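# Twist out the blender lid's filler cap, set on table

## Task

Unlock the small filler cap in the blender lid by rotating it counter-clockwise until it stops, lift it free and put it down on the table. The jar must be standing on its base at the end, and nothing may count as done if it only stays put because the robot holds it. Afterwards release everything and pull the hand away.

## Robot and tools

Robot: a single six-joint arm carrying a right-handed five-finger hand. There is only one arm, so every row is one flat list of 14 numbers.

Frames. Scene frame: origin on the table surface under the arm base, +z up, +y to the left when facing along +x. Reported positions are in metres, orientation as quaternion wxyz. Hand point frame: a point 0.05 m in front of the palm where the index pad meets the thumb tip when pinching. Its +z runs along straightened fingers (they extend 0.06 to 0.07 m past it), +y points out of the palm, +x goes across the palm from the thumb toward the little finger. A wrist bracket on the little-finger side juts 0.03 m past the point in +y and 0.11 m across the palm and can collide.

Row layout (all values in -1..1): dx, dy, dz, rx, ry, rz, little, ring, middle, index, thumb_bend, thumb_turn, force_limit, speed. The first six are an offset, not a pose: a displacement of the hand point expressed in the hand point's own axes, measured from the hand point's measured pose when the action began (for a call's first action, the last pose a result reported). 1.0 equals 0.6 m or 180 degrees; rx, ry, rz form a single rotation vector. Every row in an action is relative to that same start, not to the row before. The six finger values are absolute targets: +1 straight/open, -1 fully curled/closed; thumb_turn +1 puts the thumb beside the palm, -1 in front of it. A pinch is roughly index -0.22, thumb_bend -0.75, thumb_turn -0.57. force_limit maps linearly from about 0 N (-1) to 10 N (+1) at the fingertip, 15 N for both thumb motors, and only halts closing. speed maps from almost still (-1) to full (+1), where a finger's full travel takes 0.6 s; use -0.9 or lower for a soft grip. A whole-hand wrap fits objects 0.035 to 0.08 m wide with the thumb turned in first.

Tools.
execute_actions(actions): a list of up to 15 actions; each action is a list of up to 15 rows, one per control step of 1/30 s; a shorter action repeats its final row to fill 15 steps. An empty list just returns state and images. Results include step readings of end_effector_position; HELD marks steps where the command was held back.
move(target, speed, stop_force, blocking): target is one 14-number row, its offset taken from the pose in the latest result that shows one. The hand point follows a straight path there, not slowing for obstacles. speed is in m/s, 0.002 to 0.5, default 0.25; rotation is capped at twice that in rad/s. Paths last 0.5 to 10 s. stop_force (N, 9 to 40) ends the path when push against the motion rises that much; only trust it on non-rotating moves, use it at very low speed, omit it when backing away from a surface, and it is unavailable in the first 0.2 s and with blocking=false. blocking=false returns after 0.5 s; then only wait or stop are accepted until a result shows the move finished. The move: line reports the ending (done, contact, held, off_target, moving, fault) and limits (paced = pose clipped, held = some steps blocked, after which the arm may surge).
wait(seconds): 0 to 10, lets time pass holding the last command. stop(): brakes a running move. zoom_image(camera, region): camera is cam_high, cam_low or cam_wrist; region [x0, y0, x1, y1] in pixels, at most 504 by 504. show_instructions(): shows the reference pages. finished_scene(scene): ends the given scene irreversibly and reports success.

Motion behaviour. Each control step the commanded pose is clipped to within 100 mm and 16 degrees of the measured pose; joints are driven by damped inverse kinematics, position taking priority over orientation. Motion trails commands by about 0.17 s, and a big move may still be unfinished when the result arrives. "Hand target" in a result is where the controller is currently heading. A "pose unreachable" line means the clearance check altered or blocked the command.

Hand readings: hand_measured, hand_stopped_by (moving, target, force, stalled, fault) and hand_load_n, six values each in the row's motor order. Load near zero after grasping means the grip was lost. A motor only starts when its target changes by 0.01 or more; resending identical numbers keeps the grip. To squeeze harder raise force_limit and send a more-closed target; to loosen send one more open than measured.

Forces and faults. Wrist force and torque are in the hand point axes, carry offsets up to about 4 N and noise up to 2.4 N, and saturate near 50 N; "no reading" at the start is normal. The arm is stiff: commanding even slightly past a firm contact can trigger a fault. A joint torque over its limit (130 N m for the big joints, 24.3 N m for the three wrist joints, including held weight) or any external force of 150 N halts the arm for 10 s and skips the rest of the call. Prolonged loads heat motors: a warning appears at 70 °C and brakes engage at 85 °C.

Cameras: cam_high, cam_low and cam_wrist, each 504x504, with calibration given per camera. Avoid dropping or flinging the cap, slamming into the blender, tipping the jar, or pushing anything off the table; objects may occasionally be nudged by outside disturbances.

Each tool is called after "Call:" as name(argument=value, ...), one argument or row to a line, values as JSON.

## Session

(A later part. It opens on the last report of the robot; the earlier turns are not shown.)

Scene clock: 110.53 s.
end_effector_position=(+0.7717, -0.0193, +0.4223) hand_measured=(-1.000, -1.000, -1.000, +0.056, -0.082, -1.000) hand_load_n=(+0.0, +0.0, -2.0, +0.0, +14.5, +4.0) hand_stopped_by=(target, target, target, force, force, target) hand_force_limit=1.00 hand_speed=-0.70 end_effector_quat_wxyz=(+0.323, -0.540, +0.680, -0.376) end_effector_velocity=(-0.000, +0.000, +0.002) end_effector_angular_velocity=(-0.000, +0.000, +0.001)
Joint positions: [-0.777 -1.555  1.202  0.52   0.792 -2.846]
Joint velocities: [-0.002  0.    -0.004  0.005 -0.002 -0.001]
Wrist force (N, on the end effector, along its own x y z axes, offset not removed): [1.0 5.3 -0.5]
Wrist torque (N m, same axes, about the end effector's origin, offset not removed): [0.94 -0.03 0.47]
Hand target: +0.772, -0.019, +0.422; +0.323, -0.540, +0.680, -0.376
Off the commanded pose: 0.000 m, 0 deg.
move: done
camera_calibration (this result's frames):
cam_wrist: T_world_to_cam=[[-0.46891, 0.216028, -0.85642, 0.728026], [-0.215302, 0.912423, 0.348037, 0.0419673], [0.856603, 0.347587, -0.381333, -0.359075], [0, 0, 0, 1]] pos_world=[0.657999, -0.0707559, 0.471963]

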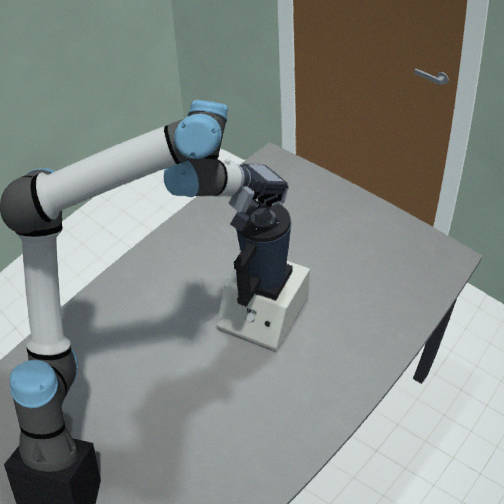

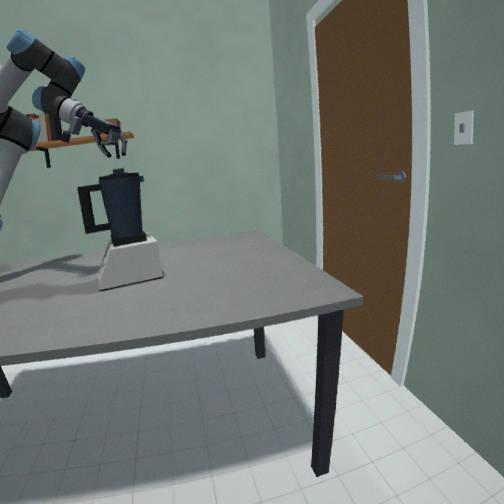

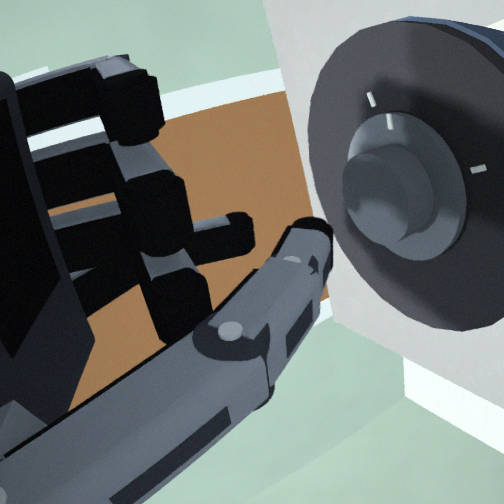

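Call:
move(
  target=[0.0034,0.0755,0.0457,0,0,0,-1,-1,-1,0.25,-0.118,-1,1,1],
  speed=0.03,
  stop_force=10,
)

Call:
execute_actions(
  actions=[
    [[0,0,0,0,0,0,-1,-1,-1,-0.6,-0.118,-1,1,-0.7]],
    [[0,0,0,0,0,0,-1,-1,-1,-0.6,-0.118,-1,1,-0.7]],
    [[0.001,0.001,-0.0017,-0.0021,-0.0475,-0.0288,-1,-1,-1,-0.7,-0.118,-1,1,-0.7]],
    [[0,0,0,0,0,0,-1,-1,-1,-0.75,-0.118,-1,1,-0.7]],
    [[-0.0003,-0.0071,-0.0043,0,0,0,-1,-1,-1,-0.8,-0.118,-1,1,-0.7]],
    [[-0.0003,-0.0071,-0.0043,0,0,0,-1,-1,-1,-0.85,-0.118,-1,1,-0.7]],
    [[-0.0003,-0.0071,-0.0043,0,0,0,-1,-1,-1,-0.9,-0.118,-1,1,-0.7]],
    [[-0.0003,-0.0071,-0.0043,0,0,0,-1,-1,-1,-0.95,-0.118,-1,1,-0.7]],
    [[-0.0006,-0.0142,-0.0086,0,0,0,-1,-1,-1,-1,-0.118,-1,1,-0.7]],
    [[-0.0006,-0.0142,-0.0086,0,0,0,-1,-1,-1,-0.9,-0.118,-1,1,-0.7]],
    [[-0.0006,-0.0142,-0.0086,0,0,0,-1,-1,-1,-1,-0.118,-1,1,-0.7]],
  ],
)

Scene clock: 119.43 s.
end_effector_position=(+0.7723, -0.0196, +0.3695) hand_measured=(-1.000, -1.000, -1.000, +0.250, -0.082, -1.000) hand_load_n=(+0.0, +0.0, -2.0, +0.0, +15.5, +3.5) hand_stopped_by=(target, target, target, target, force, target) hand_force_limit=1.00 hand_speed=1.00 end_effector_quat_wxyz=(+0.323, -0.540, +0.680, -0.376) end_effector_velocity=(+0.000, +0.000, -0.001) end_effector_angular_velocity=(-0.001, -0.001, +0.001)
Joint positions: [-0.703 -1.554  1.321  0.39   0.865 -2.829]
Joint velocities: [ 0.002 -0.     0.003 -0.004  0.002  0.   ]
Wrist force (N, on the end effector, along its own x y z axes, offset not removed): [0.8 3.1 -5.6]
Wrist torque (N m, same axes, about the end effector's origin, offset not removed): [0.54 0.07 0.38]
Hand target: +0.772, -0.020, +0.369; +0.323, -0.540, +0.680, -0.376
Off the commanded pose: 0.000 m, 0 deg.
move: done
camera_calibration (this result's frames):
cam_wrist: T_world_to_cam=[[-0.468901, 0.216092, -0.856409, 0.683094], [-0.215296, 0.912401, 0.348099, 0.0607204], [0.856609, 0.347605, -0.381302, -0.379588], [0, 0, 0, 1]] pos_world=[0.658535, -0.071066, 0.419133]

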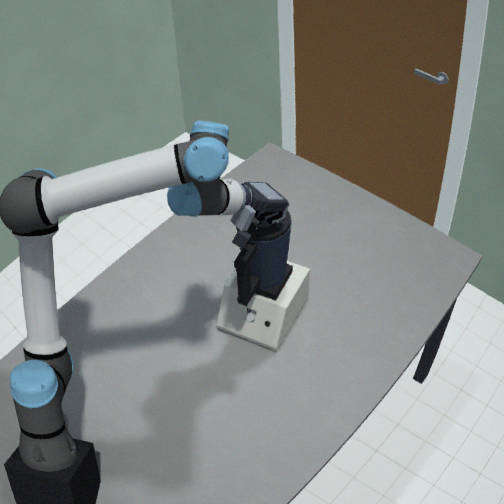

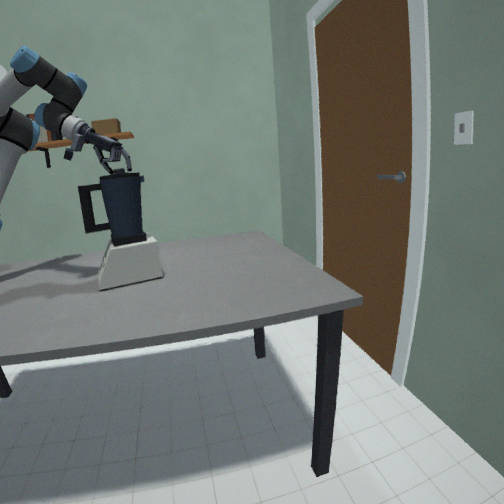

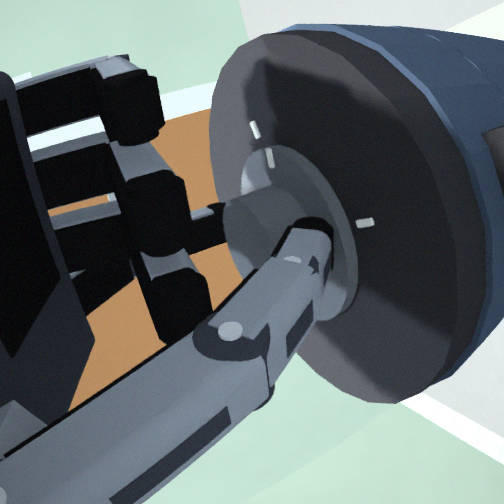

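Scene clock: 124.93 s.
end_effector_position=(+0.7703, -0.0198, +0.4190) hand_measured=(-1.000, -1.000, -1.000, +0.058, -0.082, -1.000) hand_load_n=(+0.0, +0.0, -2.0, +9.5, +20.0, +3.0) hand_stopped_by=(target, target, target, force, force, target) hand_force_limit=1.00 hand_speed=-0.70 end_effector_quat_wxyz=(-0.354, +0.597, -0.631, +0.348) end_effector_velocity=(+0.000, -0.000, +0.001) end_effector_angular_velocity=(+0.001, +0.001, -0.000)
Joint positions: [-0.821 -1.526  1.202  0.448  0.606 -2.906]
Joint velocities: [-0.001  0.001 -0.003  0.003 -0.001 -0.   ]
Wrist force (N, on the end effector, along its own x y z axes, offset not removed): [-0.4 3.0 1.8]
Wrist torque (N m, same axes, about the end effector's origin, offset not removed): [0.59 -0.01 0.23]
Hand target: +0.770, -0.020, +0.419; -0.354, +0.597, -0.631, +0.348
Off the commanded pose: 0.000 m, 0 deg.
Step readings (end_effector_position; steps 1 to 15: 1st action; 16 to 30: 2nd action; 31 to 45: 3rd action; 46 to 60: 4th action; 61 to 75: 5th action; 76 to 90: 6th action; 91 to 105: 7th action; 106 to 120: 8th action; 121 to 135: 9th action; 136 to 150: 10th action; 151 to 165: 11th action):
0: (+0.7723, -0.0196, +0.3695)
1: (+0.7723, -0.0196, +0.3695)
2: (+0.7723, -0.0196, +0.3695)
4: (+0.7723, -0.0196, +0.3695)
8: (+0.7723, -0.0196, +0.3695)
15: (+0.7723, -0.0196, +0.3695)
16: (+0.7723, -0.0196, +0.3695)
17: (+0.7723, -0.0196, +0.3695)
19: (+0.7723, -0.0196, +0.3695)
23: (+0.7723, -0.0196, +0.3695)
30: (+0.7723, -0.0196, +0.3695)
31: (+0.7722, -0.0198, +0.3694)
32: (+0.7724, -0.0234, +0.3695)
34: (+0.7718, -0.0263, +0.3701)
38: (+0.7704, -0.0215, +0.3695)
45: (+0.7708, -0.0201, +0.3694)
46: (+0.7709, -0.0200, +0.3694)
47: (+0.7709, -0.0200, +0.3694)
49: (+0.7709, -0.0201, +0.3694)
53: (+0.7709, -0.0202, +0.3694)
60: (+0.7709, -0.0201, +0.3695)
61: (+0.7709, -0.0201, +0.3695)
62: (+0.7708, -0.0201, +0.3702)
64: (+0.7708, -0.0200, +0.3722)
68: (+0.7708, -0.0201, +0.3739)
75: (+0.7708, -0.0201, +0.3744)
76: (+0.7708, -0.0201, +0.3745)
77: (+0.7708, -0.0201, +0.3754)
79: (+0.7708, -0.0201, +0.3774)
83: (+0.7708, -0.0201, +0.3790)
90: (+0.7708, -0.0201, +0.3794)
91: (+0.7708, -0.0201, +0.3795)
92: (+0.7708, -0.0201, +0.3803)
94: (+0.7707, -0.0201, +0.3823)
98: (+0.7707, -0.0200, +0.3839)
105: (+0.7707, -0.0200, +0.3844)
106: (+0.7707, -0.0200, +0.3844)
107: (+0.7707, -0.0201, +0.3853)
109: (+0.7707, -0.0200, +0.3873)
113: (+0.7707, -0.0200, +0.3889)
120: (+0.7707, -0.0200, +0.3893)
121: (+0.7707, -0.0200, +0.3895)
122: (+0.7706, -0.0201, +0.3911)
124: (+0.7706, -0.0200, +0.3950)
128: (+0.7706, -0.0199, +0.3984)
135: (+0.7706, -0.0199, +0.3992)
136: (+0.7705, -0.0199, +0.3994)
137: (+0.7705, -0.0200, +0.4010)
139: (+0.7705, -0.0199, +0.4050)
143: (+0.7705, -0.0198, +0.4083)
150: (+0.7704, -0.0199, +0.4091)
151: (+0.7704, -0.0199, +0.4093)
152: (+0.7704, -0.0199, +0.4109)
154: (+0.7704, -0.0198, +0.4149)
158: (+0.7703, -0.0198, +0.4181)
165: end_effector_position above
camera_calibration (this result's frames):
cam_wrist: T_world_to_cam=[[-0.499283, 0.129892, -0.856648, 0.746438], [-0.368484, 0.862999, 0.345619, 0.161359], [0.784179, 0.488223, -0.383017, -0.299674], [0, 0, 0, 1]] pos_world=[0.66714, -0.0899013, 0.468885]

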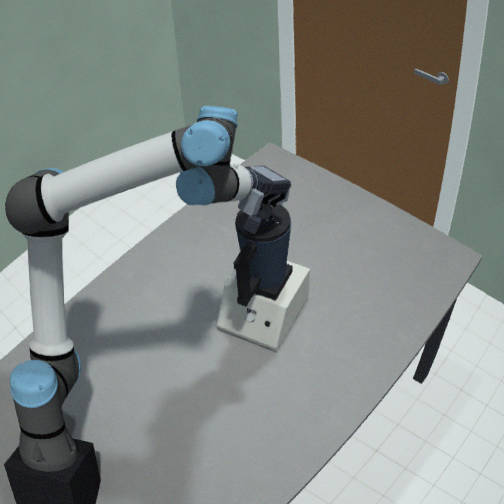

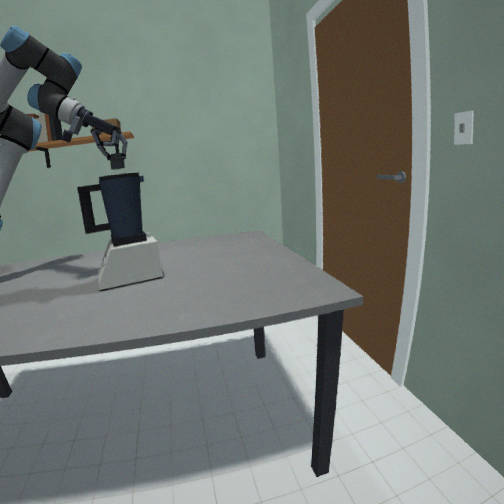

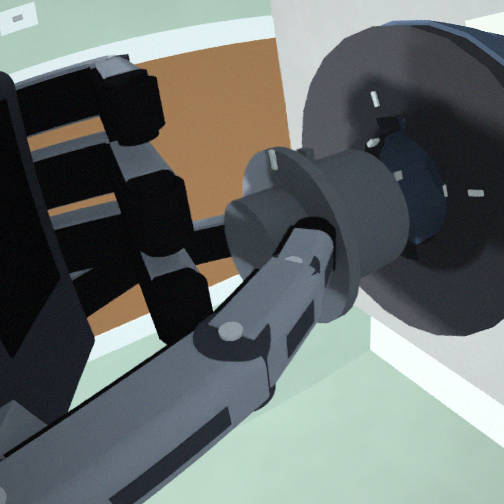

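Got it out. Carry and place.

Call:
move(
  target=[-0.022,0.199,-0.327,0,0,0,-1,-1,-1,-1,-0.118,-1,1,-0.7],
  speed=0.1,
)

Call:
move(
  target=[0.02,0.44,0.266,0,0,0,-1,-1,-1,-1,-0.118,-1,1,-0.7],
  speed=0.06,
  stop_force=10,
)

Scene clock: 131.33 s.
end_effector_position=(+0.5408, +0.0028, +0.4162) hand_measured=(-1.000, -1.000, -1.000, +0.058, -0.082, -1.000) hand_load_n=(+0.0, +0.0, -2.0, +10.0, +20.0, +3.0) hand_stopped_by=(target, target, target, force, force, target) hand_force_limit=1.00 hand_speed=-0.70 end_effector_quat_wxyz=(-0.362, +0.596, -0.625, +0.350) end_effector_velocity=(-0.000, -0.000, -0.000) end_effector_angular_velocity=(-0.006, +0.036, -0.013)
Joint positions: [-1.5   -2.22   1.968 -0.299 -0.096 -2.258]
Joint velocities: [ 0.011 -0.098  0.067 -0.399 -0.008  0.43 ]
Wrist force (N, on the end effector, along its own x y z axes, offset not removed): [-2.6 4.0 0.1]
Wrist torque (N m, same axes, about the end effector's origin, offset not removed): [0.60 0.29 0.28]
Hand target: +0.541, +0.003, +0.416; -0.360, +0.596, -0.627, +0.349
Off the commanded pose: 0.001 m, 1 deg.
move: done
camera_calibration (this result's frames):
cam_wrist: T_world_to_cam=[[-0.485369, 0.127918, -0.864901, 0.622335], [-0.383422, 0.857897, 0.342053, 0.0678419], [0.785751, 0.497644, -0.36735, -0.139166], [0, 0, 0, 1]] pos_world=[0.437424, -0.0685546, 0.46393]

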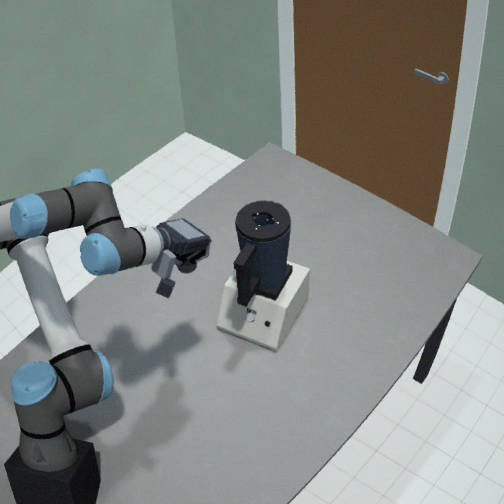

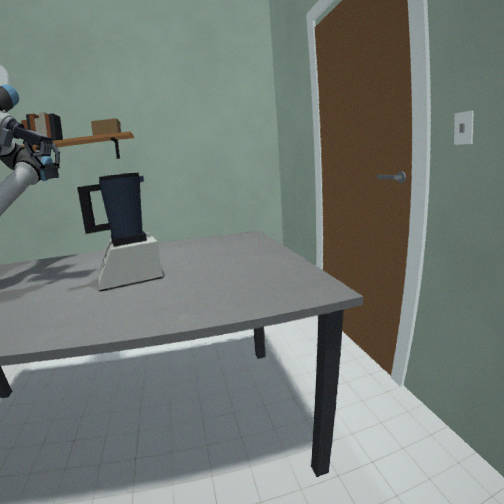

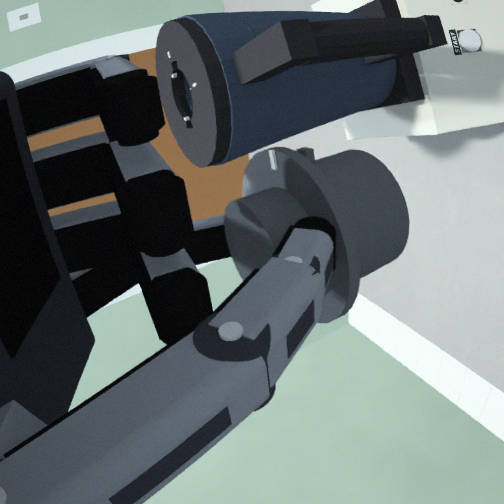

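Scene clock: 136.90 s.
end_effector_position=(+0.5500, +0.0021, +0.1082) hand_measured=(-1.000, -1.000, -1.000, +0.058, -0.082, -1.000) hand_load_n=(+0.0, +0.0, -2.0, +10.0, +20.0, +3.0) hand_stopped_by=(target, target, target, force, force, target) hand_force_limit=1.00 hand_speed=-0.70 end_effector_quat_wxyz=(-0.363, +0.596, -0.625, +0.350) end_effector_velocity=(+0.000, +0.000, -0.002) end_effector_angular_velocity=(+0.001, +0.000, +0.001)
Joint positions: [-0.721 -1.701  2.331 -0.555  0.698 -2.864]
Joint velocities: [ 0.004  0.005  0.001 -0.006  0.003  0.001]
Wrist force (N, on the end effector, along its own x y z axes, offset not removed): [-1.2 3.4 1.9]
Wrist torque (N m, same axes, about the end effector's origin, offset not removed): [0.42 0.19 0.27]
Hand target: +0.550, +0.002, +0.108; -0.363, +0.596, -0.625, +0.350
Off the commanded pose: 0.001 m, 0 deg.
move: done
camera_calibration (this result's frames):
cam_wrist: T_world_to_cam=[[-0.484001, 0.128183, -0.865628, 0.359921], [-0.384468, 0.857472, 0.341944, 0.17787], [0.786084, 0.498307, -0.365735, -0.259599], [0, 0, 0, 1]] pos_world=[0.446654, -0.0692943, 0.155792]

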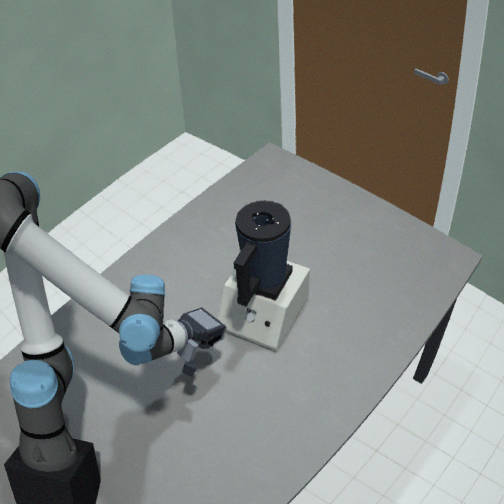

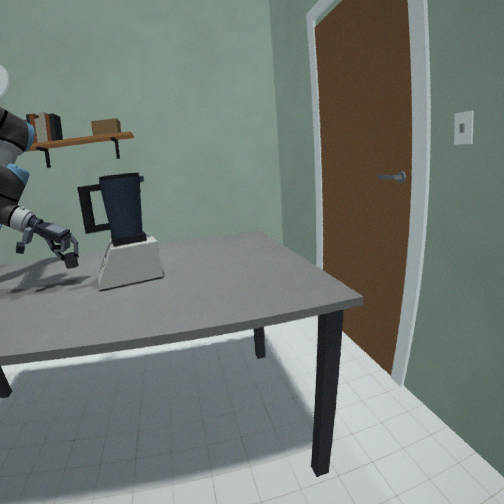

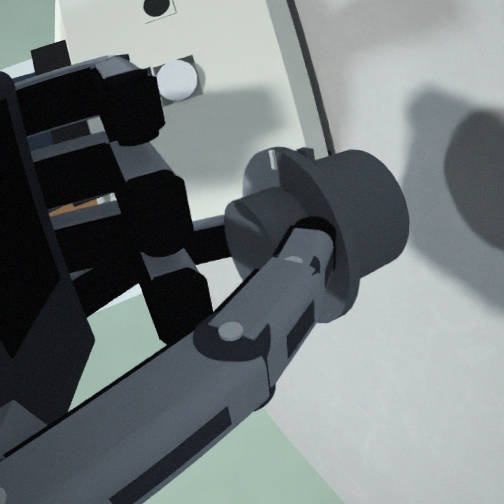

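Call:
move(
  target=[0.002,0.043,0.026,0,0,0,-1,-1,-1,-1,-0.118,-1,1,-0.7],
  speed=0.02,
  stop_force=10,
)

Call:
execute_actions(
  actions=[
    [[0,0,0,0,0,0,-1,-1,-1,0.5,-0.118,-1,1,1]],
  ],
)

Call:
move(
  target=[-0.0096,-0.21,-0.13,0,0,0,-1,-1,-1,0.5,-0.118,-1,1,1],
  speed=0.1,
)

Scene clock: 141.10 s.
end_effector_position=(+0.5509, +0.0020, +0.0782) hand_measured=(-1.000, -1.000, -1.000, +0.058, -0.082, -1.000) hand_load_n=(+0.0, +0.0, -2.0, +10.0, +20.0, +3.0) hand_stopped_by=(target, target, target, force, force, target) hand_force_limit=1.00 hand_speed=-0.70 end_effector_quat_wxyz=(-0.363, +0.596, -0.625, +0.350) end_effector_velocity=(+0.000, -0.000, -0.001) end_effector_angular_velocity=(-0.001, -0.000, +0.000)
Joint positions: [-0.661 -1.62   2.342 -0.652  0.758 -2.857]
Joint velocities: [ 0.003  0.004  0.    -0.005  0.003  0.   ]
Wrist force (N, on the end effector, along its own x y z axes, offset not removed): [-0.1 4.7 -0.4]
Wrist torque (N m, same axes, about the end effector's origin, offset not removed): [0.80 -0.03 0.13]
Hand target: +0.551, +0.002, +0.078; -0.363, +0.596, -0.625, +0.350
Off the commanded pose: 0.000 m, 0 deg.
move: done
camera_calibration (this result's frames):
cam_wrist: T_world_to_cam=[[-0.483985, 0.128228, -0.86563, 0.334399], [-0.38447, 0.857457, 0.34198, 0.188553], [0.786092, 0.498322, -0.365697, -0.27123], [0, 0, 0, 1]] pos_world=[0.447549, -0.0693951, 0.125796]

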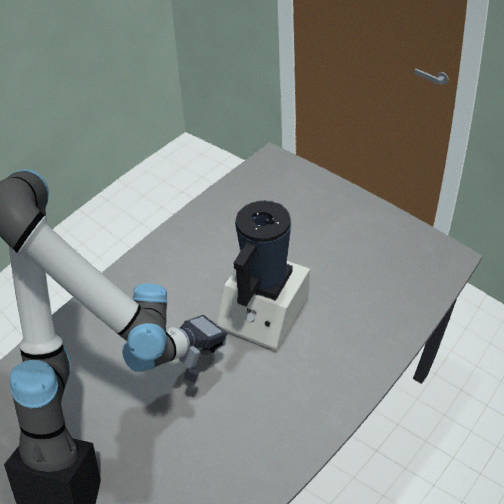

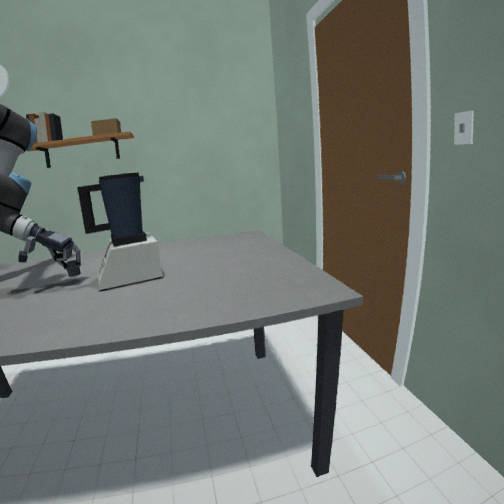

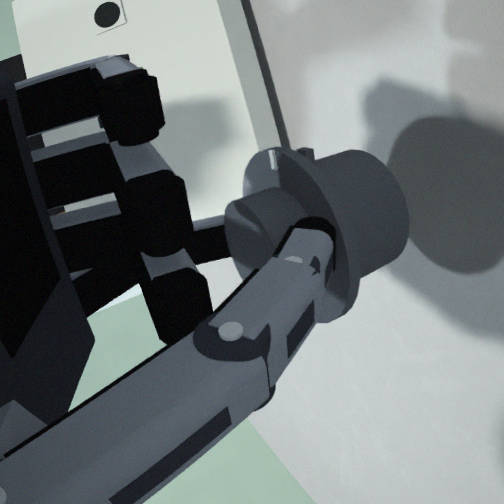

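Scene clock: 141.60 s.
end_effector_position=(+0.5509, +0.0020, +0.0782) hand_measured=(-1.000, -1.000, -1.000, +0.500, -0.082, -1.000) hand_load_n=(+0.0, +0.0, -2.0, +0.0, +14.5, +4.0) hand_stopped_by=(target, target, target, target, force, target) hand_force_limit=1.00 hand_speed=1.00 end_effector_quat_wxyz=(-0.363, +0.596, -0.625, +0.350) end_effector_velocity=(+0.000, +0.000, +0.000) end_effector_angular_velocity=(-0.000, -0.000, +0.001)
Joint positions: [-0.661 -1.62   2.342 -0.653  0.758 -2.857]
Joint velocities: [ 0.    -0.    -0.001  0.001 -0.001 -0.   ]
Wrist force (N, on the end effector, along its own x y z axes, offset not removed): [1.1 3.5 -1.1]
Wrist torque (N m, same axes, about the end effector's origin, offset not removed): [0.47 -0.17 0.36]
Hand target: +0.551, +0.002, +0.078; -0.363, +0.596, -0.625, +0.350
Off the commanded pose: 0.000 m, 0 deg.
Step readings (end_effector_position):
0: (+0.5509, +0.0020, +0.0782)
1: (+0.5509, +0.0020, +0.0782)
2: (+0.5509, +0.0020, +0.0782)
4: (+0.5509, +0.0020, +0.0782)
8: (+0.5509, +0.0020, +0.0782)
15: end_effector_position above
camera_calibration (this result's frames):
cam_wrist: T_world_to_cam=[[-0.484016, 0.128277, -0.865606, 0.334372], [-0.384434, 0.857453, 0.342031, 0.188526], [0.786091, 0.498317, -0.365707, -0.271245], [0, 0, 0, 1]] pos_world=[0.447541, -0.0693784, 0.125757]

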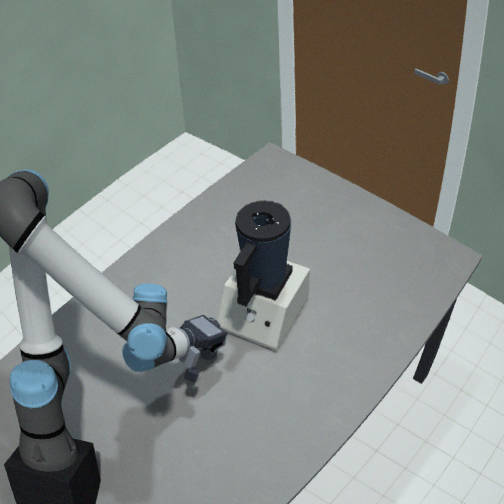

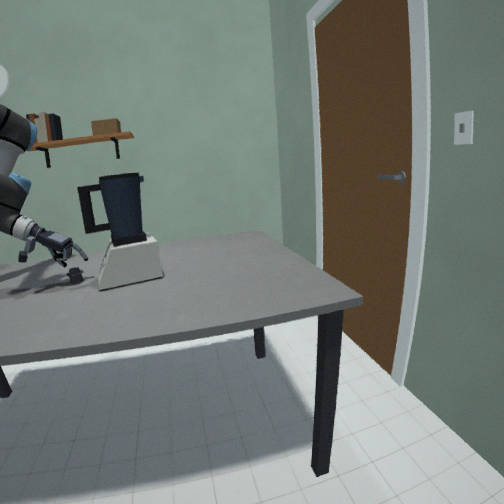

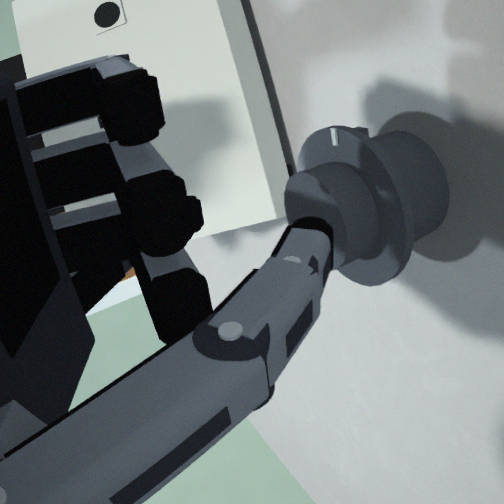

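Scene clock: 143.53 s.
end_effector_position=(+0.5450, +0.0025, +0.2260) hand_measured=(-1.000, -1.000, -1.000, +0.500, -0.082, -1.000) hand_load_n=(+0.0, +0.0, -2.0, +0.0, +14.5, +4.0) hand_stopped_by=(target, target, target, target, force, target) hand_force_limit=1.00 hand_speed=1.00 end_effector_quat_wxyz=(-0.363, +0.596, -0.625, +0.350) end_effector_velocity=(-0.001, -0.000, +0.002) end_effector_angular_velocity=(-0.000, +0.002, +0.000)
Joint positions: [-0.997 -1.943  2.219 -0.159  0.423 -2.914]
Joint velocities: [-0.008 -0.003 -0.003  0.012 -0.008 -0.006]
Wrist force (N, on the end effector, along its own x y z axes, offset not removed): [1.4 5.2 0.2]
Wrist torque (N m, same axes, about the end effector's origin, offset not removed): [0.81 -0.13 0.34]
Hand target: +0.545, +0.002, +0.226; -0.363, +0.596, -0.625, +0.350
Off the commanded pose: 0.000 m, 0 deg.
move: done
camera_calibration (this result's frames):
cam_wrist: T_world_to_cam=[[-0.484068, 0.12808, -0.865606, 0.459456], [-0.384421, 0.857526, 0.341862, 0.135355], [0.786065, 0.498242, -0.365865, -0.212692], [0, 0, 0, 1]] pos_world=[0.441631, -0.0689454, 0.273619]

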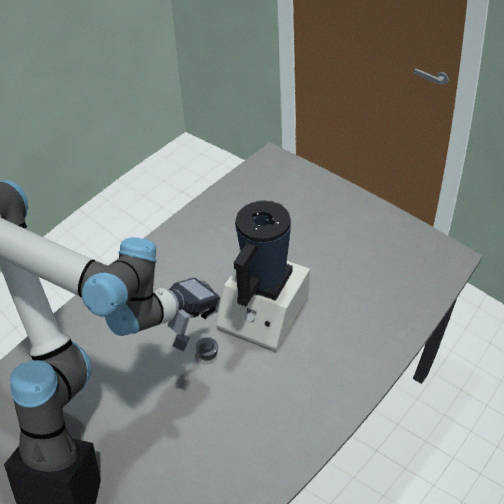

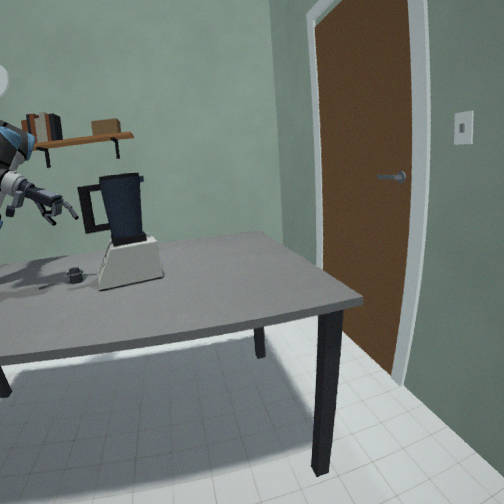

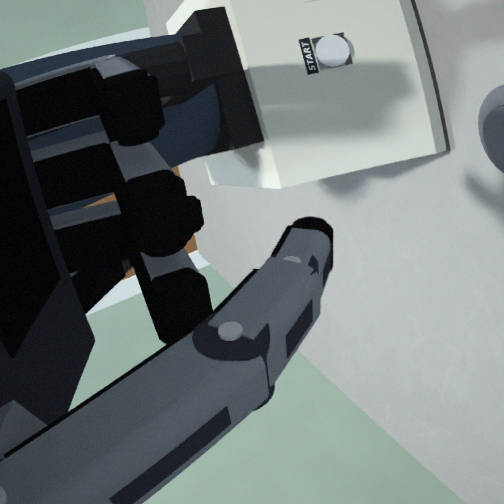

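Call:
finished_scene(
  scene=2,
)

The scene is finished: the task was done.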